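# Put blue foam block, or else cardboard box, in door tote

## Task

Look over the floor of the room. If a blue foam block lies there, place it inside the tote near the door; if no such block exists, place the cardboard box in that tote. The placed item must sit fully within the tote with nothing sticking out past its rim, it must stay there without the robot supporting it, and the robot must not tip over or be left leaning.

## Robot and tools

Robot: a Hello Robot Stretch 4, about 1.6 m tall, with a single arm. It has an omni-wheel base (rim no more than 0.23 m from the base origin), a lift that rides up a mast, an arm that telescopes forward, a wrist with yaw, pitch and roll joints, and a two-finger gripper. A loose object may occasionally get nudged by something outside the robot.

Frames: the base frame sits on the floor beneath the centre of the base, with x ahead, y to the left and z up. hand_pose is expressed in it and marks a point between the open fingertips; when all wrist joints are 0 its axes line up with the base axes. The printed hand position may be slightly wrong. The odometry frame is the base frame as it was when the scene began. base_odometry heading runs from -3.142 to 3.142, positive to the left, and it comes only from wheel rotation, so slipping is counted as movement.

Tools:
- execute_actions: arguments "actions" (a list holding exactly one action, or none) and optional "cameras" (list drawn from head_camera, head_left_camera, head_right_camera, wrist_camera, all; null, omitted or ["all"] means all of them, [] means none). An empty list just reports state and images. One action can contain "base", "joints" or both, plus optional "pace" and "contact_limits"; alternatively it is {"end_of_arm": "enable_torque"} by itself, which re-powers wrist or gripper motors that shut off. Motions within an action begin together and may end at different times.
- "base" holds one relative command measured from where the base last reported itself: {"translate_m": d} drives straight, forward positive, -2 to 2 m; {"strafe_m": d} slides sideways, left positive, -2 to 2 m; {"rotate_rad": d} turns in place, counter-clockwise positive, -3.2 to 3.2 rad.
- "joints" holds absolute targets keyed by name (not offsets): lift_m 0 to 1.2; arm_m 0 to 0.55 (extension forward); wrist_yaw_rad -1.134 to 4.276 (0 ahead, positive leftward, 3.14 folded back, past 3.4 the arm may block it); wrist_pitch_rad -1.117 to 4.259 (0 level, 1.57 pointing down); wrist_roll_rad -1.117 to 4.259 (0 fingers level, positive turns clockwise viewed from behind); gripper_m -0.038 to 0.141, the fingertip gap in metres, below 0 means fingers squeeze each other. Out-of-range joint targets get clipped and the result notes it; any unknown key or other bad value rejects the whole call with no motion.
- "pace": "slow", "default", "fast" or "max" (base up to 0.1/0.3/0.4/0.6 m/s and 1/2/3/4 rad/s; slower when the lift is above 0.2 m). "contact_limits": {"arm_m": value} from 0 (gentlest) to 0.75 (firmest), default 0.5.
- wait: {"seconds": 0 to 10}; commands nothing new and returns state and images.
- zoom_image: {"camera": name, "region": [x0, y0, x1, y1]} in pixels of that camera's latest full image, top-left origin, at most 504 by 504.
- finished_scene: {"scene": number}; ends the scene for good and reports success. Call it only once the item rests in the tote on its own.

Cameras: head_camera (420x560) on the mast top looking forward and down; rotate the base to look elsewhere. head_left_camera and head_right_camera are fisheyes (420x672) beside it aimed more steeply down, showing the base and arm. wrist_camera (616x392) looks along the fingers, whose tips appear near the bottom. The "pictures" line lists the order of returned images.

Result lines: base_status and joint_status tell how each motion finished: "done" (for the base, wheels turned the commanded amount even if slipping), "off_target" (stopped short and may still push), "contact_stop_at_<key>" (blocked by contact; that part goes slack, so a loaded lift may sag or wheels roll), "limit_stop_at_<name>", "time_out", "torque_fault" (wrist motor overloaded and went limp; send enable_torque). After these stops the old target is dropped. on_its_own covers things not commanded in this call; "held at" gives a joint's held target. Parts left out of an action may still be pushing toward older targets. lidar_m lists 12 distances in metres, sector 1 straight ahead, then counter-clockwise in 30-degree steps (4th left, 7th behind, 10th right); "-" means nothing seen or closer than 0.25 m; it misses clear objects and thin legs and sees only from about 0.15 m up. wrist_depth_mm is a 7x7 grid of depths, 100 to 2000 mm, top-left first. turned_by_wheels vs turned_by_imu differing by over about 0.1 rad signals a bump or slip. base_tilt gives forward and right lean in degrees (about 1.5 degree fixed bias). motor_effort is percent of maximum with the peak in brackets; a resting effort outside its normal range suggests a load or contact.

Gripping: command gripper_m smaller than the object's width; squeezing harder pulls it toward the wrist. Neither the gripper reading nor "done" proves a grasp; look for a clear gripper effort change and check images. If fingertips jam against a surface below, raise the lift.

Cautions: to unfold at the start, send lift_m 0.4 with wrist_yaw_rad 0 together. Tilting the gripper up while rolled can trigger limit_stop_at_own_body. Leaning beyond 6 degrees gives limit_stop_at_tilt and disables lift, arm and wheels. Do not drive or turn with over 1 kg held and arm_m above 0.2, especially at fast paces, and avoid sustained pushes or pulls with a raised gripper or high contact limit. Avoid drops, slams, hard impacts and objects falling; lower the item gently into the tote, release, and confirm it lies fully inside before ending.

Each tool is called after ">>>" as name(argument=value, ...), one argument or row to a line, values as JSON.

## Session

>>> execute_actions(
  actions=[],
)

Scene clock: 0.00 s.
base_odometry: x=+0.000 y=+0.000 heading=+0.000 (m, m, rad; odometry frame)
turned_by_wheels: +0.000 (rad since the last result)
turned_by_imu: +0.000 (rad since the last result)
base_tilt: forward=+0.0 right=+0.0 (deg)
lidar_m: 0.88 0.82 0.86 1.18 1.75 1.30 0.90 0.84 0.88 1.03 1.17 1.75
base_status: not commanded
joint_positions: lift_m=+0.184 arm_m=+0.002 wrist_yaw_rad=+3.117 wrist_pitch_rad=+0.003 wrist_roll_rad=+0.008 gripper_m=+0.057
joint_status: not commanded
motor_effort: lift_m=+17 arm_m=+0 wrist_yaw_rad=-2 wrist_pitch_rad=-8 wrist_roll_rad=-1 gripper_m=-3 wheel_0=+0 wheel_1=+0 wheel_2=+0 (%)
hand_pose: x=-0.1138 y=+0.0946 z=+0.3611 quat_wxyz=(+0.013, -0.001, +0.004, +1.000) (m; base frame)
wrist_depth_mm: - 142 1078 1255 1464 1808 1921 / - 134 1060 1255 1464 1756 1863 / - 123 173 1229 1464 1756 1863 / 109 140 222 1229 1430 1756 1863 / 220 931 1060 1255 1464 1708 1863 / 842 917 212 1229 202 1537 1430 / 842 866 976 145 976 946 1008
pictures: head_camera, head_left_camera, head_right_camera, wrist_camera
Images, in order (width x height): head_camera 420x560, head_left_camera 420x672, head_right_camera 420x672, wrist_camera 616x392.

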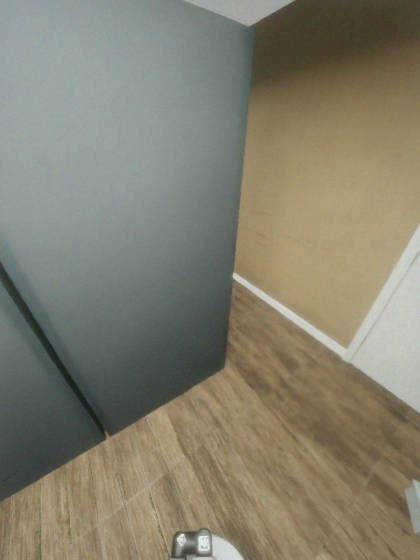

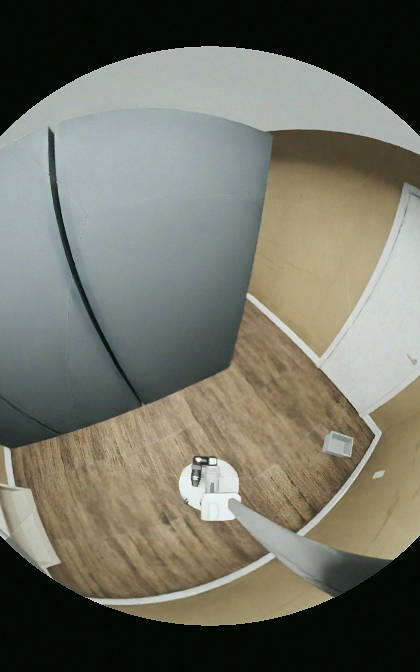

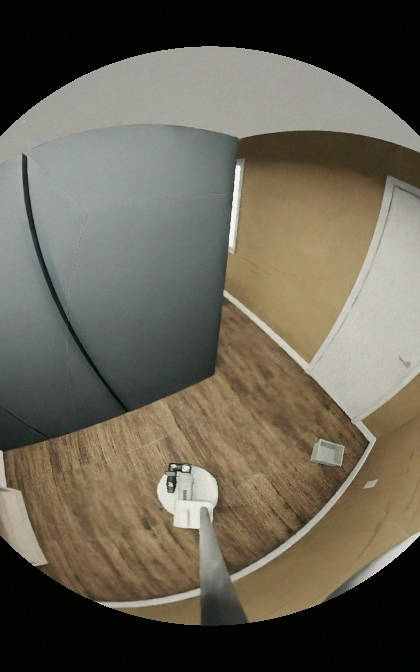

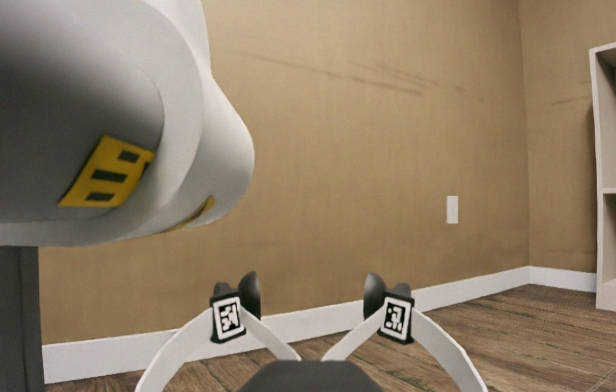

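>>> execute_actions(
  actions=[
    {"base":{"rotate_rad":-0.65},"pace":"fast"},
  ],
  cameras=["wrist_camera"],
)

>>> execute_actions(
  actions=[
    {"base":{"translate_m":1.17},"pace":"max"},
  ],
  cameras=["wrist_camera"],
)

>>> execute_actions(
  actions=[
    {"base":{"rotate_rad":1.24},"pace":"fast"},
  ],
  cameras=["head_camera","head_left_camera"],
)

Scene clock: 5.80 s.
base_odometry: x=+0.000 y=+0.000 heading=-0.650 (m, m, rad; odometry frame)
turned_by_wheels: -0.650 (rad since the last result)
turned_by_imu: -0.641 (rad since the last result)
base_tilt: forward=+0.1 right=+0.0 (deg)
lidar_m: 1.67 0.93 0.83 0.85 1.06 1.76 1.49 0.94 0.86 0.84 1.06 1.01
base_status: done
joint_positions: lift_m=+0.184 arm_m=+0.002 wrist_yaw_rad=+3.116 wrist_pitch_rad=+0.003 wrist_roll_rad=+0.008 gripper_m=+0.057
joint_status: not commanded
motor_effort: lift_m=+17(17) arm_m=-1(0) wrist_yaw_rad=-1(0) wrist_pitch_rad=-8(7) wrist_roll_rad=-1(1) gripper_m=-4(4) wheel_0=-2(10) wheel_1=-1(10) wheel_2=-2(8) (%)
hand_pose: x=-0.1138 y=+0.0946 z=+0.3611 quat_wxyz=(+0.013, -0.001, +0.004, +1.000) (m; base frame)
wrist_depth_mm: - 142 1756 - - - 1863 / - 135 1808 - - 1921 1863 / - 123 174 - - - 1863 / 109 140 222 - - 1921 1863 / 218 1229 1808 - - 1983 1863 / 1008 1255 212 1618 201 1537 1464 / 960 960 991 145 976 946 1025
pictures: wrist_camera
Images, in order (width x height): wrist_camera 616x392.

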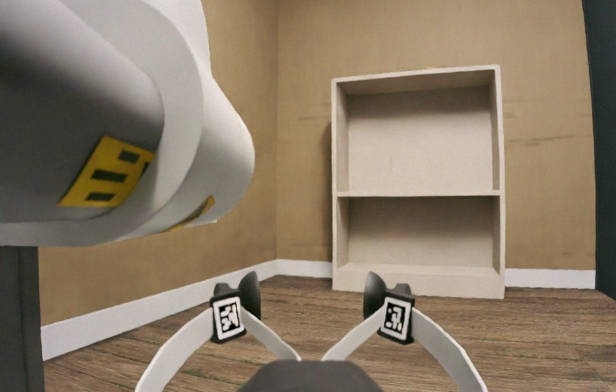

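Scene clock: 9.30 s.
base_odometry: x=+0.931 y=-0.708 heading=-0.651 (m, m, rad; odometry frame)
turned_by_wheels: +0.000 (rad since the last result)
turned_by_imu: -0.005 (rad since the last result)
base_tilt: forward=+0.0 right=+0.0 (deg)
lidar_m: 0.58 0.74 1.54 0.60 0.54 1.02 2.23 1.40 0.74 0.88 0.62 0.57
base_status: done
joint_positions: lift_m=+0.184 arm_m=+0.002 wrist_yaw_rad=+3.117 wrist_pitch_rad=+0.003 wrist_roll_rad=+0.008 gripper_m=+0.057
joint_status: not commanded
motor_effort: lift_m=+17(17) arm_m=-1(0) wrist_yaw_rad=-2(1) wrist_pitch_rad=-7(6) wrist_roll_rad=-1(1) gripper_m=-2(3) wheel_0=-2(5) wheel_1=-1(10) wheel_2=+0(13) (%)
hand_pose: x=-0.1138 y=+0.0946 z=+0.3611 quat_wxyz=(+0.013, -0.001, +0.004, +1.000) (m; base frame)
wrist_depth_mm: - 142 - - - - 960 / - 135 - - - - 1008 / - 123 173 - - - 1025 / 109 140 222 - - - 1042 / 220 1708 - - - - 1025 / 1366 1537 212 1576 201 1499 1008 / 1008 960 1008 145 991 946 931
pictures: wrist_camera
Images, in order (width x height): wrist_camera 616x392.

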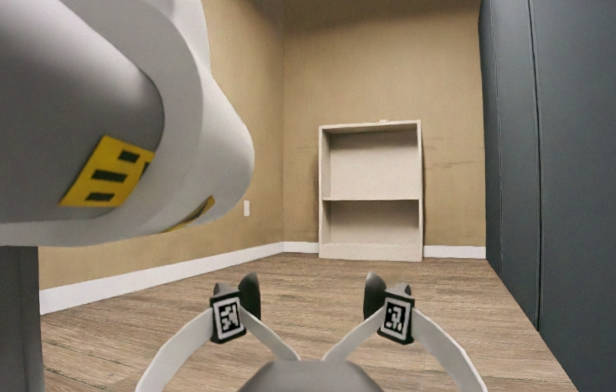

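Scene clock: 10.87 s.
base_odometry: x=+0.931 y=-0.708 heading=+0.590 (m, m, rad; odometry frame)
turned_by_wheels: +1.240 (rad since the last result)
turned_by_imu: +1.222 (rad since the last result)
base_tilt: forward=+0.0 right=+0.0 (deg)
lidar_m: 2.69 0.55 0.63 2.00 1.79 1.34 0.82 0.75 0.55 0.55 0.62 0.90
base_status: done
joint_positions: lift_m=+0.184 arm_m=+0.002 wrist_yaw_rad=+3.117 wrist_pitch_rad=+0.003 wrist_roll_rad=+0.008 gripper_m=+0.057
joint_status: not commanded
motor_effort: lift_m=+17(17) arm_m=+0(0) wrist_yaw_rad=-2(1) wrist_pitch_rad=-7(7) wrist_roll_rad=-1(0) gripper_m=-5(2) wheel_0=+1(9) wheel_1=+1(11) wheel_2=+2(6) (%)
hand_pose: x=-0.1138 y=+0.0946 z=+0.3611 quat_wxyz=(+0.013, -0.001, +0.004, +1.000) (m; base frame)
wrist_depth_mm: - 142 1499 1464 1464 1499 1430 / - 135 1464 1464 1464 1430 1430 / - 123 173 1430 1430 1430 1430 / 109 140 223 1464 1464 1430 1397 / 219 1336 1430 1430 1464 1464 1430 / 946 1308 213 1397 202 1430 1397 / 917 960 931 145 991 946 1008
pictures: head_camera, head_left_camera
Images, in order (width x height): head_camera 420x560, head_left_camera 420x672.

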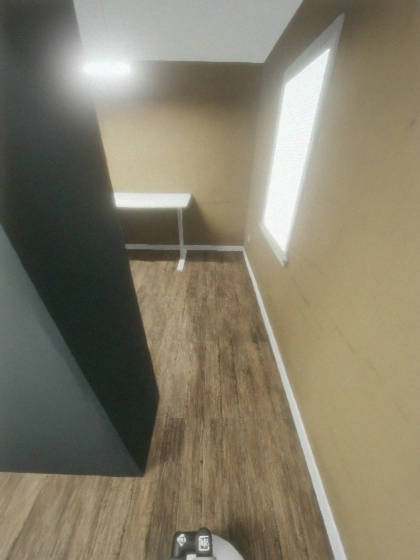

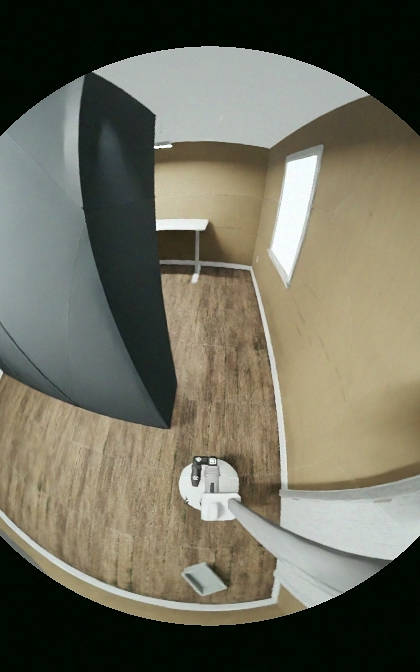

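>>> execute_actions(
  actions=[
    {"base":{"translate_m":1.5},"pace":"max"},
  ],
  cameras=[],
)

>>> execute_actions(
  actions=[
    {"base":{"rotate_rad":1.3},"pace":"fast"},
  ],
  cameras=["head_camera","head_left_camera"],
)

Scene clock: 17.37 s.
base_odometry: x=+2.178 y=+0.126 heading=+0.589 (m, m, rad; odometry frame)
turned_by_wheels: +0.000 (rad since the last result)
turned_by_imu: -0.006 (rad since the last result)
base_tilt: forward=+0.0 right=+0.0 (deg)
lidar_m: 1.18 1.23 1.76 2.13 0.85 0.67 2.31 0.92 0.69 0.61 0.65 0.93
base_status: done
joint_positions: lift_m=+0.184 arm_m=+0.002 wrist_yaw_rad=+3.117 wrist_pitch_rad=+0.003 wrist_roll_rad=+0.008 gripper_m=+0.057
joint_status: not commanded
motor_effort: lift_m=+17(17) arm_m=-1(1) wrist_yaw_rad=-1(2) wrist_pitch_rad=-7(8) wrist_roll_rad=-1(1) gripper_m=-5(2) wheel_0=-1(12) wheel_1=-1(12) wheel_2=+0(13) (%)
hand_pose: x=-0.1138 y=+0.0946 z=+0.3611 quat_wxyz=(+0.013, -0.001, +0.004, +1.000) (m; base frame)
wrist_depth_mm: - 142 - - 1060 1205 1160 / - 135 - - 931 1205 1182 / - 123 174 - 946 1205 1182 / 109 140 222 - 946 1182 1205 / 219 1464 - - 946 1182 1205 / 1078 1397 212 1576 202 1182 1160 / 991 960 976 145 778 768 820
pictures: none
No camera images: the call's "cameras" was empty. Leave "cameras" out to get every camera's image.

Scene clock: 18.97 s.
base_odometry: x=+2.178 y=+0.126 heading=+1.890 (m, m, rad; odometry frame)
turned_by_wheels: +1.300 (rad since the last result)
turned_by_imu: +1.281 (rad since the last result)
base_tilt: forward=+0.1 right=+0.0 (deg)
lidar_m: 2.26 1.16 0.69 0.67 1.29 0.75 0.64 0.62 0.72 1.46 1.17 1.40
base_status: done
joint_positions: lift_m=+0.184 arm_m=+0.002 wrist_yaw_rad=+3.117 wrist_pitch_rad=+0.003 wrist_roll_rad=+0.008 gripper_m=+0.057
joint_status: not commanded
motor_effort: lift_m=+17(17) arm_m=-1(1) wrist_yaw_rad=-2(0) wrist_pitch_rad=-7(7) wrist_roll_rad=-2(1) gripper_m=-5(2) wheel_0=+1(6) wheel_1=+2(8) wheel_2=-1(9) (%)
hand_pose: x=-0.1138 y=+0.0946 z=+0.3611 quat_wxyz=(+0.013, -0.001, +0.004, +1.000) (m; base frame)
wrist_depth_mm: - 142 798 866 917 960 1042 / - 135 798 842 904 960 1042 / - 123 174 842 904 960 1025 / 109 140 221 842 904 976 1025 / 219 750 788 831 891 946 1008 / 715 750 212 831 201 946 1008 / 715 732 778 145 866 931 976
pictures: head_camera, head_left_camera
Images, in order (width x height): head_camera 420x560, head_left_camera 420x672.

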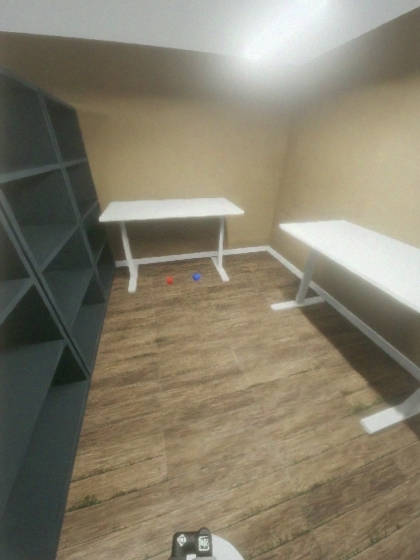

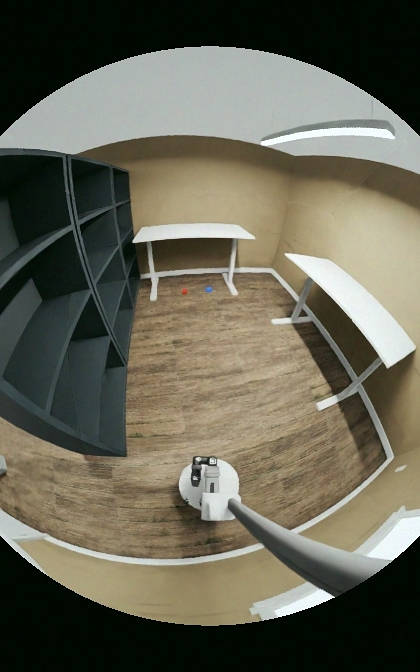

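>>> zoom_image(
  camera="head_camera",
  region=[100, 220, 340, 320],
)

Region (100, 220, 340, 320) of head_camera's 420x560 image, scaled by 2.100, with more detail than that image has; it fills the top 210 rows of this view, and the rest is white.

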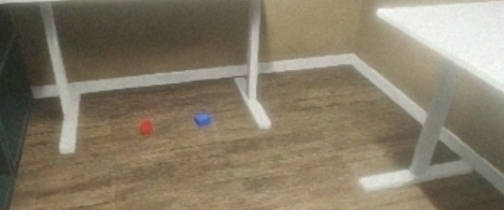

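>>> execute_actions(
  actions=[
    {"base":{"rotate_rad":0.1},"pace":"fast"},
  ],
  cameras=[],
)

>>> execute_actions(
  actions=[
    {"base":{"translate_m":1.7},"joints":{"lift_m":0.4,"wrist_yaw_rad":0,"gripper_m":0.14},"pace":"max"},
  ],
  cameras=[],
)

>>> execute_actions(
  actions=[
    {"joints":{"wrist_pitch_rad":1.57,"arm_m":0.45},"pace":"fast"},
  ],
  cameras=["head_left_camera","wrist_camera"],
)

Scene clock: 25.53 s.
base_odometry: x=+2.178 y=+0.126 heading=+1.990 (m, m, rad; odometry frame)
turned_by_wheels: +0.100 (rad since the last result)
turned_by_imu: +0.098 (rad since the last result)
base_tilt: forward=+0.1 right=+0.0 (deg)
lidar_m: 2.26 1.01 0.66 0.76 1.10 0.72 0.64 0.64 0.80 1.60 1.17 1.51
base_status: done
joint_positions: lift_m=+0.184 arm_m=+0.002 wrist_yaw_rad=+3.117 wrist_pitch_rad=+0.003 wrist_roll_rad=+0.008 gripper_m=+0.057
joint_status: not commanded
motor_effort: lift_m=+17(17) arm_m=-1(0) wrist_yaw_rad=-2(1) wrist_pitch_rad=-7(8) wrist_roll_rad=-1(1) gripper_m=-4(2) wheel_0=+0(7) wheel_1=+0(2) wheel_2=+1(7) (%)
hand_pose: x=-0.1138 y=+0.0946 z=+0.3611 quat_wxyz=(+0.013, -0.001, +0.004, +1.000) (m; base frame)
wrist_depth_mm: - 142 809 831 854 878 917 / - 135 798 831 842 878 931 / - 123 174 820 842 891 917 / 109 140 220 820 854 866 904 / 220 750 798 809 842 878 904 / 732 759 213 798 201 866 904 / 732 759 778 145 831 854 878
pictures: none
No camera images: the call's "cameras" was empty. Leave "cameras" out to get every camera's image.

Scene clock: 29.93 s.
base_odometry: x=+1.486 y=+1.679 heading=+1.990 (m, m, rad; odometry frame)
turned_by_wheels: +0.000 (rad since the last result)
turned_by_imu: -0.006 (rad since the last result)
base_tilt: forward=+0.0 right=+0.0 (deg)
lidar_m: 0.56 0.59 0.75 0.80 0.83 1.07 2.36 1.58 1.03 0.93 0.91 0.63
base_status: done
joint_positions: lift_m=+0.400 arm_m=+0.002 wrist_yaw_rad=+0.000 wrist_pitch_rad=+0.003 wrist_roll_rad=+0.008 gripper_m=+0.140
joint_status: all done
motor_effort: lift_m=+20(23) arm_m=-1(1) wrist_yaw_rad=-2(11) wrist_pitch_rad=-6(7) wrist_roll_rad=-1(1) gripper_m=+1(3) wheel_0=+0(5) wheel_1=+0(7) wheel_2=+0(13) (%)
hand_pose: x=+0.4610 y=-0.0874 z=+0.5772 quat_wxyz=(+1.000, +0.004, +0.001, +0.000) (m; base frame)
wrist_depth_mm: 627 634 647 640 640 640 634 / 768 788 820 820 809 778 798 / 1118 1160 1160 1229 1255 1281 1336 / 1118 1138 1182 1229 1255 1255 1336 / 1098 1138 1160 1205 1255 1281 1308 / 1098 1138 1160 1205 1205 214 1308 / 1118 1118 1182 148 1229 1229 1308
pictures: none
No camera images: the call's "cameras" was empty. Leave "cameras" out to get every camera's image.

Scene clock: 31.93 s.
base_odometry: x=+1.486 y=+1.679 heading=+1.990 (m, m, rad; odometry frame)
turned_by_wheels: +0.000 (rad since the last result)
turned_by_imu: +0.000 (rad since the last result)
base_tilt: forward=+0.1 right=+0.0 (deg)
lidar_m: 0.57 0.59 0.76 0.80 0.84 1.04 2.36 1.57 1.03 0.94 0.93 0.62
base_status: not commanded
joint_positions: lift_m=+0.400 arm_m=+0.449 wrist_yaw_rad=+0.000 wrist_pitch_rad=+1.570 wrist_roll_rad=+0.008 gripper_m=+0.140
joint_status: all done
motor_effort: lift_m=+20(20) arm_m=+4(3) wrist_yaw_rad=-2(3) wrist_pitch_rad=+0(3) wrist_roll_rad=-1(1) gripper_m=-4(1) wheel_0=+0(0) wheel_1=+0(0) wheel_2=+0(0) (%)
hand_pose: x=+0.6205 y=-0.0874 z=+0.2895 quat_wxyz=(+0.707, +0.003, +0.707, -0.003) (m; base frame)
wrist_depth_mm: 530 521 525 521 525 521 521 / 525 525 521 525 521 521 517 / 525 492 530 521 521 517 517 / 525 521 517 517 521 517 512 / 525 521 525 517 512 512 512 / 525 517 517 512 512 215 512 / 521 521 512 149 512 508 508
pictures: head_left_camera, wrist_camera
Images, in order (width x height): head_left_camera 420x672, wrist_camera 616x392.

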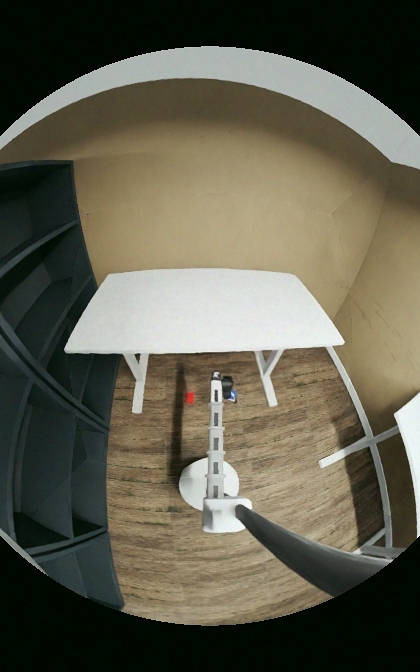

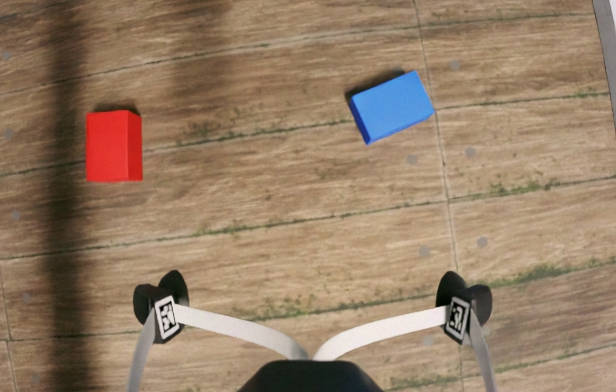

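>>> execute_actions(
  actions=[
    {"base":{"strafe_m":-0.098},"joints":{"arm_m":0.52,"wrist_roll_rad":-0.38},"pace":"fast"},
  ],
  cameras=[],
)

>>> execute_actions(
  actions=[
    {"base":{"translate_m":0.1},"joints":{"lift_m":0.25},"pace":"fast"},
  ],
  cameras=["wrist_camera"],
)

Scene clock: 37.30 s.
base_odometry: x=+1.576 y=+1.719 heading=+1.989 (m, m, rad; odometry frame)
turned_by_wheels: +0.000 (rad since the last result)
turned_by_imu: +0.000 (rad since the last result)
base_tilt: forward=+0.1 right=+0.0 (deg)
lidar_m: 0.57 0.60 0.77 0.90 0.94 1.20 2.33 1.49 0.93 0.84 1.62 0.63
base_status: done
joint_positions: lift_m=+0.400 arm_m=+0.519 wrist_yaw_rad=+0.000 wrist_pitch_rad=+1.570 wrist_roll_rad=-0.380 gripper_m=+0.140
joint_status: all done
motor_effort: lift_m=+20(20) arm_m=+4(3) wrist_yaw_rad=-2(1) wrist_pitch_rad=+0(1) wrist_roll_rad=-2(7) gripper_m=+1(2) wheel_0=-1(11) wheel_1=+0(9) wheel_2=-1(2) (%)
hand_pose: x=+0.6904 y=-0.0874 z=+0.2895 quat_wxyz=(+0.695, -0.134, +0.694, +0.133) (m; base frame)
wrist_depth_mm: 530 525 525 521 521 521 521 / 525 525 525 521 525 521 512 / 525 521 521 521 517 512 512 / 525 521 521 517 517 512 508 / 525 521 521 517 517 512 517 / 525 517 517 512 512 215 508 / 517 521 512 149 512 508 508
pictures: none
No camera images: the call's "cameras" was empty. Leave "cameras" out to get every camera's image.

Scene clock: 38.67 s.
base_odometry: x=+1.535 y=+1.810 heading=+1.990 (m, m, rad; odometry frame)
turned_by_wheels: +0.000 (rad since the last result)
turned_by_imu: +0.000 (rad since the last result)
base_tilt: forward=+0.1 right=+0.0 (deg)
lidar_m: 0.46 0.48 0.65 0.93 0.95 1.25 2.44 1.40 0.89 0.84 0.79 0.53
base_status: done
joint_positions: lift_m=+0.250 arm_m=+0.519 wrist_yaw_rad=+0.000 wrist_pitch_rad=+1.570 wrist_roll_rad=-0.380 gripper_m=+0.140
joint_status: all done
motor_effort: lift_m=+14(17) arm_m=+4(4) wrist_yaw_rad=-2(2) wrist_pitch_rad=-1(0) wrist_roll_rad=-1(2) gripper_m=+1(2) wheel_0=-1(7) wheel_1=+0(6) wheel_2=+2(10) (%)
hand_pose: x=+0.6904 y=-0.0874 z=+0.1400 quat_wxyz=(+0.695, -0.133, +0.694, +0.133) (m; base frame)
wrist_depth_mm: 373 375 370 368 368 366 368 / 375 370 370 370 366 366 362 / 373 370 368 368 366 366 364 / 370 370 366 366 366 364 359 / 370 366 368 320 362 362 362 / 373 368 366 364 364 215 359 / 368 368 364 149 362 357 359
pictures: wrist_camera
Images, in order (width x height): wrist_camera 616x392.

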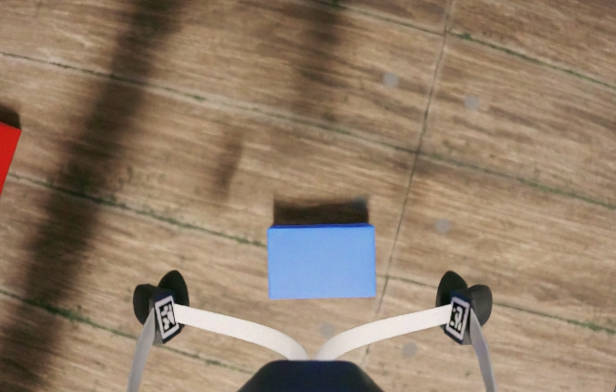

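Good.

>>> execute_actions(
  actions=[
    {"joints":{"lift_m":0.14}},
  ],
  cameras=["wrist_camera"],
)

>>> execute_actions(
  actions=[
    {"joints":{"gripper_m":0.05}},
  ],
  cameras=[],
)

>>> execute_actions(
  actions=[
    {"joints":{"lift_m":0.2},"pace":"fast"},
  ],
  cameras=["wrist_camera"],
)

Scene clock: 43.63 s.
base_odometry: x=+1.535 y=+1.810 heading=+1.990 (m, m, rad; odometry frame)
turned_by_wheels: +0.000 (rad since the last result)
turned_by_imu: +0.000 (rad since the last result)
base_tilt: forward=+0.0 right=+0.0 (deg)
lidar_m: 0.47 0.49 0.63 0.92 0.95 1.21 2.44 1.41 0.90 0.81 0.79 0.50
base_status: not commanded
joint_positions: lift_m=+0.140 arm_m=+0.519 wrist_yaw_rad=+0.000 wrist_pitch_rad=+1.570 wrist_roll_rad=-0.380 gripper_m=+0.140
joint_status: all done
motor_effort: lift_m=+13(16) arm_m=+4(4) wrist_yaw_rad=-2(2) wrist_pitch_rad=+1(0) wrist_roll_rad=-2(1) gripper_m=-1(2) wheel_0=-1(1) wheel_1=+0(0) wheel_2=+1(1) (%)
hand_pose: x=+0.6904 y=-0.0874 z=+0.0301 quat_wxyz=(+0.695, -0.133, +0.694, +0.133) (m; base frame)
wrist_depth_mm: 260 260 259 257 257 256 - / 260 259 258 257 256 255 255 / 259 258 257 256 255 255 254 / 258 258 256 255 254 254 253 / 256 257 255 209 253 253 252 / 256 256 213 208 208 215 250 / 254 255 254 148 253 250 -
pictures: wrist_camera
Images, in order (width x height): wrist_camera 616x392.

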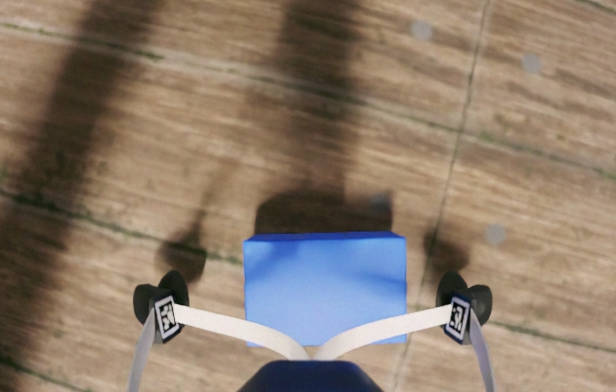

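Scene clock: 45.53 s.
base_odometry: x=+1.535 y=+1.810 heading=+1.990 (m, m, rad; odometry frame)
turned_by_wheels: +0.000 (rad since the last result)
turned_by_imu: +0.000 (rad since the last result)
base_tilt: forward=+0.1 right=+0.0 (deg)
lidar_m: 0.47 0.49 0.64 0.94 0.94 1.20 2.44 1.39 0.92 0.84 0.80 0.54
base_status: not commanded
joint_positions: lift_m=+0.140 arm_m=+0.519 wrist_yaw_rad=+0.000 wrist_pitch_rad=+1.570 wrist_roll_rad=-0.380 gripper_m=+0.051
joint_status: all done
motor_effort: lift_m=+13(13) arm_m=+4(3) wrist_yaw_rad=-2(2) wrist_pitch_rad=+1(0) wrist_roll_rad=-2(2) gripper_m=-24(21) wheel_0=-1(1) wheel_1=+0(0) wheel_2=+1(1) (%)
hand_pose: x=+0.6904 y=-0.0874 z=+0.0301 quat_wxyz=(+0.695, -0.133, +0.694, +0.133) (m; base frame)
wrist_depth_mm: 260 259 258 257 257 255 - / 260 258 258 257 256 255 253 / 259 257 257 256 255 253 253 / 259 257 256 255 255 255 253 / 256 256 256 197 253 252 252 / 255 256 198 196 196 252 250 / 256 254 253 196 252 251 -
pictures: none
No camera images: the call's "cameras" was empty. Leave "cameras" out to get every camera's image.

Scene clock: 46.50 s.
base_odometry: x=+1.535 y=+1.810 heading=+1.990 (m, m, rad; odometry frame)
turned_by_wheels: +0.000 (rad since the last result)
turned_by_imu: +0.000 (rad since the last result)
base_tilt: forward=+0.0 right=+0.0 (deg)
lidar_m: 0.47 0.48 0.63 0.93 0.93 1.22 2.42 1.42 0.91 0.83 0.76 0.54
base_status: not commanded
joint_positions: lift_m=+0.200 arm_m=+0.519 wrist_yaw_rad=+0.000 wrist_pitch_rad=+1.570 wrist_roll_rad=-0.380 gripper_m=+0.051
joint_status: all done
motor_effort: lift_m=+21(22) arm_m=+4(4) wrist_yaw_rad=-2(1) wrist_pitch_rad=+0(1) wrist_roll_rad=-2(2) gripper_m=-25(21) wheel_0=-1(1) wheel_1=+0(0) wheel_2=+1(1) (%)
hand_pose: x=+0.6904 y=-0.0874 z=+0.0894 quat_wxyz=(+0.695, -0.133, +0.694, +0.133) (m; base frame)
wrist_depth_mm: 320 322 320 317 317 317 314 / 322 317 319 317 317 315 312 / 319 317 317 315 315 315 312 / 320 317 315 315 312 312 310 / 317 315 314 197 312 310 310 / 315 317 196 197 196 309 309 / 315 314 312 196 309 309 310
pictures: wrist_camera
Images, in order (width x height): wrist_camera 616x392.

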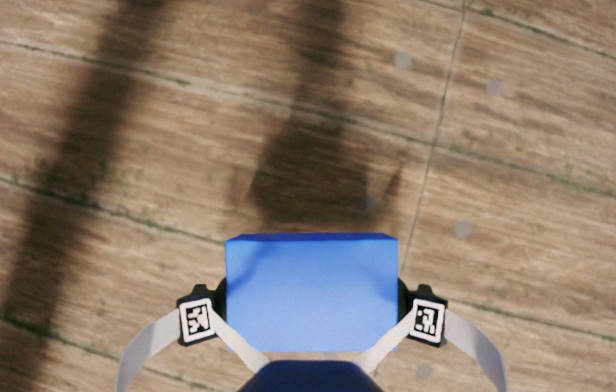

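>>> execute_actions(
  actions=[
    {"base":{"translate_m":-1.9},"joints":{"arm_m":0.15},"pace":"max"},
  ],
  cameras=[],
)

>>> execute_actions(
  actions=[
    {"base":{"rotate_rad":1.78},"pace":"fast"},
  ],
  cameras=["head_camera","head_left_camera"],
)

Scene clock: 54.50 s.
base_odometry: x=+2.308 y=+0.074 heading=+1.990 (m, m, rad; odometry frame)
turned_by_wheels: +0.000 (rad since the last result)
turned_by_imu: +0.006 (rad since the last result)
base_tilt: forward=+0.0 right=+0.0 (deg)
lidar_m: 2.37 1.16 0.79 1.07 0.94 0.58 0.50 0.52 0.64 1.53 1.13 1.38
base_status: done
joint_positions: lift_m=+0.200 arm_m=+0.151 wrist_yaw_rad=+0.000 wrist_pitch_rad=+1.570 wrist_roll_rad=-0.380 gripper_m=+0.051
joint_status: all done
motor_effort: lift_m=+20(21) arm_m=-4(6) wrist_yaw_rad=-1(3) wrist_pitch_rad=+0(0) wrist_roll_rad=-2(2) gripper_m=-22(24) wheel_0=+0(7) wheel_1=+1(12) wheel_2=+1(14) (%)
hand_pose: x=+0.3217 y=-0.0874 z=+0.0895 quat_wxyz=(+0.695, -0.133, +0.694, +0.133) (m; base frame)
wrist_depth_mm: 324 322 322 320 320 317 315 / 322 320 320 317 319 315 317 / 322 320 320 317 319 315 315 / 320 319 320 317 315 315 315 / 319 319 315 198 314 315 312 / 319 317 197 197 196 312 309 / 303 278 315 195 314 312 310
pictures: none
No camera images: the call's "cameras" was empty. Leave "cameras" out to get every camera's image.

Scene clock: 56.33 s.
base_odometry: x=+2.308 y=+0.074 heading=-2.513 (m, m, rad; odometry frame)
turned_by_wheels: +1.780 (rad since the last result)
turned_by_imu: +1.754 (rad since the last result)
base_tilt: forward=+0.1 right=+0.0 (deg)
lidar_m: 1.64 0.73 0.54 0.48 0.56 0.85 1.13 1.13 1.72 2.05 0.91 0.81
base_status: done
joint_positions: lift_m=+0.200 arm_m=+0.151 wrist_yaw_rad=+0.000 wrist_pitch_rad=+1.570 wrist_roll_rad=-0.380 gripper_m=+0.051
joint_status: not commanded
motor_effort: lift_m=+20(20) arm_m=-4(4) wrist_yaw_rad=-2(2) wrist_pitch_rad=+0(1) wrist_roll_rad=-2(2) gripper_m=-23(24) wheel_0=+0(13) wheel_1=+0(7) wheel_2=+2(9) (%)
hand_pose: x=+0.3219 y=-0.0874 z=+0.0895 quat_wxyz=(+0.695, -0.134, +0.694, +0.133) (m; base frame)
wrist_depth_mm: 324 322 320 320 319 317 315 / 324 322 320 319 319 317 315 / 322 320 319 319 317 315 315 / 320 320 319 317 317 317 312 / 320 319 319 198 310 314 312 / 317 317 197 197 196 312 312 / 304 281 315 196 312 310 312
pictures: head_camera, head_left_camera
Images, in order (width x height): head_camera 420x560, head_left_camera 420x672.

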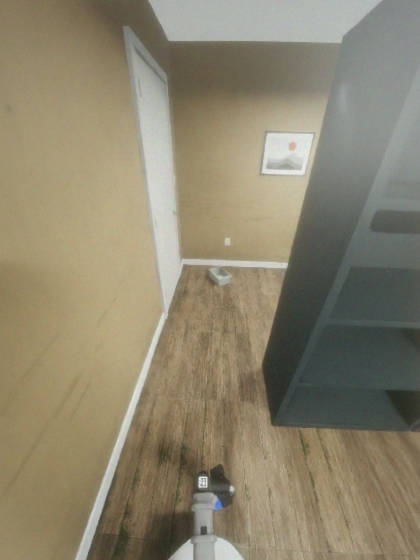

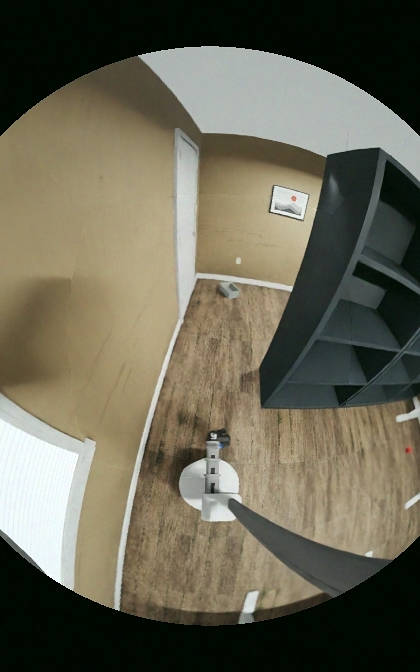

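>>> execute_actions(
  actions=[
    {"base":{"translate_m":1.9},"joints":{"lift_m":0.45,"wrist_roll_rad":0},"pace":"max"},
  ],
  cameras=[],
)

>>> execute_actions(
  actions=[
    {"base":{"strafe_m":-0.17},"joints":{"arm_m":0.3},"pace":"fast"},
  ],
  cameras=["head_camera","wrist_camera"],
)

Scene clock: 64.40 s.
base_odometry: x=+0.770 y=-1.043 heading=-2.514 (m, m, rad; odometry frame)
turned_by_wheels: +0.000 (rad since the last result)
turned_by_imu: -0.009 (rad since the last result)
base_tilt: forward=+0.1 right=+0.0 (deg)
lidar_m: 0.57 0.47 0.36 0.34 0.36 0.59 3.97 0.91 1.15 2.90 1.26 0.49
base_status: done
joint_positions: lift_m=+0.450 arm_m=+0.151 wrist_yaw_rad=+0.000 wrist_pitch_rad=+1.570 wrist_roll_rad=+0.000 gripper_m=+0.051
joint_status: all done
motor_effort: lift_m=+20(24) arm_m=-4(4) wrist_yaw_rad=-2(0) wrist_pitch_rad=+0(1) wrist_roll_rad=+0(4) gripper_m=-26(23) wheel_0=-2(11) wheel_1=-1(6) wheel_2=+0(13) (%)
hand_pose: x=+0.3218 y=-0.0874 z=+0.3395 quat_wxyz=(+0.707, +0.000, +0.707, +0.000) (m; base frame)
wrist_depth_mm: 549 580 580 580 574 517 569 / 569 580 580 574 569 569 569 / 569 580 574 574 574 569 564 / 574 574 574 569 574 569 564 / 574 580 574 197 564 569 564 / 574 569 197 197 196 559 559 / 569 480 387 197 559 564 564
pictures: none
No camera images: the call's "cameras" was empty. Leave "cameras" out to get every camera's image.

Scene clock: 65.97 s.
base_odometry: x=+0.671 y=-0.905 heading=-2.514 (m, m, rad; odometry frame)
turned_by_wheels: +0.000 (rad since the last result)
turned_by_imu: +0.000 (rad since the last result)
base_tilt: forward=+0.0 right=+0.0 (deg)
lidar_m: 0.49 0.62 0.53 0.50 0.57 0.89 1.20 0.84 1.15 2.88 1.27 0.48
base_status: done
joint_positions: lift_m=+0.450 arm_m=+0.299 wrist_yaw_rad=+0.000 wrist_pitch_rad=+1.570 wrist_roll_rad=+0.000 gripper_m=+0.051
joint_status: all done
motor_effort: lift_m=+20(20) arm_m=+4(3) wrist_yaw_rad=-1(2) wrist_pitch_rad=+0(0) wrist_roll_rad=+1(1) gripper_m=-22(22) wheel_0=-1(9) wheel_1=+1(11) wheel_2=+0(1) (%)
hand_pose: x=+0.4705 y=-0.0874 z=+0.3395 quat_wxyz=(+0.707, +0.000, +0.707, +0.000) (m; base frame)
wrist_depth_mm: 580 585 580 574 569 574 569 / 580 574 500 569 574 569 569 / 585 580 569 564 569 569 569 / 574 569 574 564 564 569 564 / 569 574 569 198 445 569 569 / 574 569 198 197 196 564 559 / 574 569 569 196 564 554 559
pictures: head_camera, wrist_camera
Images, in order (width x height): head_camera 420x560, wrist_camera 616x392.

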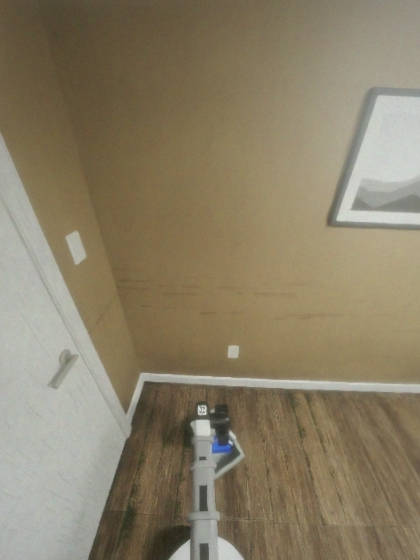

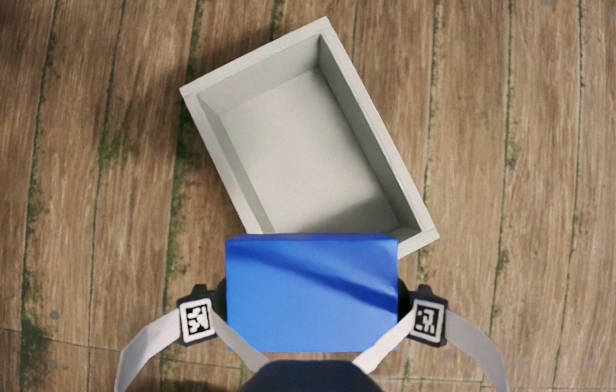

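>>> execute_actions(
  actions=[
    {"joints":{"wrist_roll_rad":1.09,"arm_m":0.4,"lift_m":0.32},"pace":"fast"},
  ],
  cameras=["wrist_camera"],
)

Scene clock: 69.97 s.
base_odometry: x=+0.671 y=-0.905 heading=-2.514 (m, m, rad; odometry frame)
turned_by_wheels: +0.000 (rad since the last result)
turned_by_imu: +0.000 (rad since the last result)
base_tilt: forward=+0.1 right=+0.0 (deg)
lidar_m: 0.52 0.62 0.54 0.51 0.55 0.88 1.19 0.84 1.15 2.89 1.23 0.46
base_status: not commanded
joint_positions: lift_m=+0.320 arm_m=+0.399 wrist_yaw_rad=+0.000 wrist_pitch_rad=+1.570 wrist_roll_rad=+1.090 gripper_m=+0.051
joint_status: all done
motor_effort: lift_m=+14(19) arm_m=+4(4) wrist_yaw_rad=-2(1) wrist_pitch_rad=+1(1) wrist_roll_rad=+0(6) gripper_m=-19(24) wheel_0=-1(1) wheel_1=+1(1) wheel_2=-1(0) (%)
hand_pose: x=+0.5705 y=-0.0874 z=+0.2100 quat_wxyz=(+0.605, +0.367, +0.604, -0.366) (m; base frame)
wrist_depth_mm: 433 442 442 439 439 439 436 / 449 442 442 439 439 439 436 / 445 442 439 436 439 436 439 / 442 379 436 433 433 433 433 / 442 379 436 198 387 436 433 / 439 379 197 196 196 433 433 / 436 314 315 196 312 312 433
pictures: wrist_camera
Images, in order (width x height): wrist_camera 616x392.

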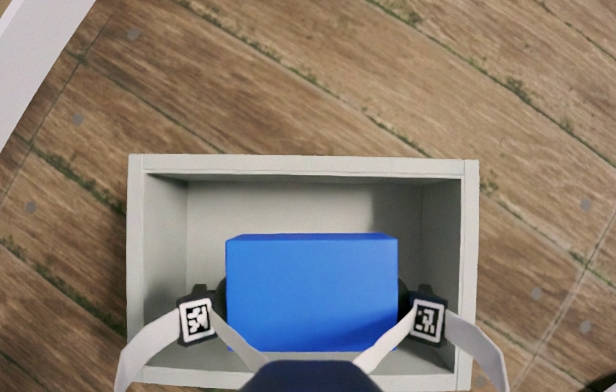

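>>> execute_actions(
  actions=[
    {"joints":{"lift_m":0.15,"arm_m":0.41}},
  ],
  cameras=[],
)

>>> execute_actions(
  actions=[
    {"joints":{"gripper_m":0.115}},
  ],
  cameras=[],
)

>>> execute_actions(
  actions=[
    {"joints":{"lift_m":0.33},"pace":"fast"},
  ],
  cameras=["wrist_camera"],
)

Scene clock: 75.60 s.
base_odometry: x=+0.671 y=-0.905 heading=-2.514 (m, m, rad; odometry frame)
turned_by_wheels: +0.000 (rad since the last result)
turned_by_imu: +0.000 (rad since the last result)
base_tilt: forward=+0.1 right=+0.0 (deg)
lidar_m: 0.42 0.64 0.53 0.50 0.54 0.87 1.21 0.84 1.19 2.85 1.25 0.46
base_status: not commanded
joint_positions: lift_m=+0.150 arm_m=+0.409 wrist_yaw_rad=+0.000 wrist_pitch_rad=+1.570 wrist_roll_rad=+1.090 gripper_m=+0.051
joint_status: all done
motor_effort: lift_m=+14(13) arm_m=+4(4) wrist_yaw_rad=-2(2) wrist_pitch_rad=+0(1) wrist_roll_rad=+1(1) gripper_m=-21(21) wheel_0=-1(1) wheel_1=+1(1) wheel_2=+0(0) (%)
hand_pose: x=+0.5804 y=-0.0874 z=+0.0400 quat_wxyz=(+0.605, +0.367, +0.604, -0.366) (m; base frame)
wrist_depth_mm: 271 270 268 267 267 266 266 / 270 268 267 267 266 266 265 / 147 146 145 145 145 145 154 / 187 264 263 263 263 260 207 / 188 263 262 197 260 260 211 / 187 257 197 196 196 258 206 / 190 236 260 196 259 236 -
pictures: none
No camera images: the call's "cameras" was empty. Leave "cameras" out to get every camera's image.

Scene clock: 77.13 s.
base_odometry: x=+0.671 y=-0.905 heading=-2.514 (m, m, rad; odometry frame)
turned_by_wheels: +0.000 (rad since the last result)
turned_by_imu: +0.000 (rad since the last result)
base_tilt: forward=+0.0 right=+0.0 (deg)
lidar_m: 0.42 0.65 0.53 0.50 0.54 0.85 1.21 0.86 1.17 2.85 1.26 0.45
base_status: not commanded
joint_positions: lift_m=+0.150 arm_m=+0.409 wrist_yaw_rad=+0.000 wrist_pitch_rad=+1.570 wrist_roll_rad=+1.090 gripper_m=+0.115
joint_status: all done
motor_effort: lift_m=+13(13) arm_m=+5(4) wrist_yaw_rad=-2(2) wrist_pitch_rad=+0(1) wrist_roll_rad=+1(0) gripper_m=-3(23) wheel_0=-1(1) wheel_1=+1(1) wheel_2=+0(1) (%)
hand_pose: x=+0.5804 y=-0.0874 z=+0.0400 quat_wxyz=(+0.605, +0.367, +0.604, -0.366) (m; base frame)
wrist_depth_mm: 271 270 268 267 267 267 266 / 270 268 268 266 267 266 265 / 146 146 146 145 145 145 154 / 187 263 263 264 262 263 207 / 187 263 262 216 262 260 211 / 187 256 216 216 215 246 207 / 190 252 262 148 260 240 -
pictures: none
No camera images: the call's "cameras" was empty. Leave "cameras" out to get every camera's image.

Scene clock: 78.63 s.
base_odometry: x=+0.671 y=-0.905 heading=-2.514 (m, m, rad; odometry frame)
turned_by_wheels: +0.000 (rad since the last result)
turned_by_imu: +0.000 (rad since the last result)
base_tilt: forward=+0.0 right=+0.0 (deg)
lidar_m: 0.52 0.64 0.54 0.52 0.55 0.86 1.21 0.85 1.16 2.83 1.26 0.45
base_status: not commanded
joint_positions: lift_m=+0.330 arm_m=+0.409 wrist_yaw_rad=+0.000 wrist_pitch_rad=+1.570 wrist_roll_rad=+1.090 gripper_m=+0.115
joint_status: all done
motor_effort: lift_m=+21(24) arm_m=+4(5) wrist_yaw_rad=-2(2) wrist_pitch_rad=+1(0) wrist_roll_rad=+0(0) gripper_m=-1(2) wheel_0=-1(1) wheel_1=+1(1) wheel_2=-1(1) (%)
hand_pose: x=+0.5804 y=-0.0874 z=+0.2195 quat_wxyz=(+0.605, +0.367, +0.604, -0.366) (m; base frame)
wrist_depth_mm: 424 455 455 455 452 449 449 / 452 452 449 452 449 445 449 / 452 452 449 452 445 449 445 / 452 449 436 445 442 442 445 / 452 449 442 397 442 442 442 / 449 449 217 442 439 442 439 / 449 442 342 148 349 359 439
pictures: wrist_camera
Images, in order (width x height): wrist_camera 616x392.

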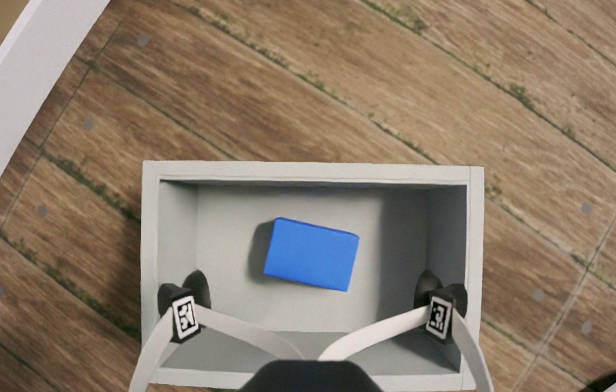

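>>> finished_scene(
  scene=2,
)

The scene is finished: the task was done.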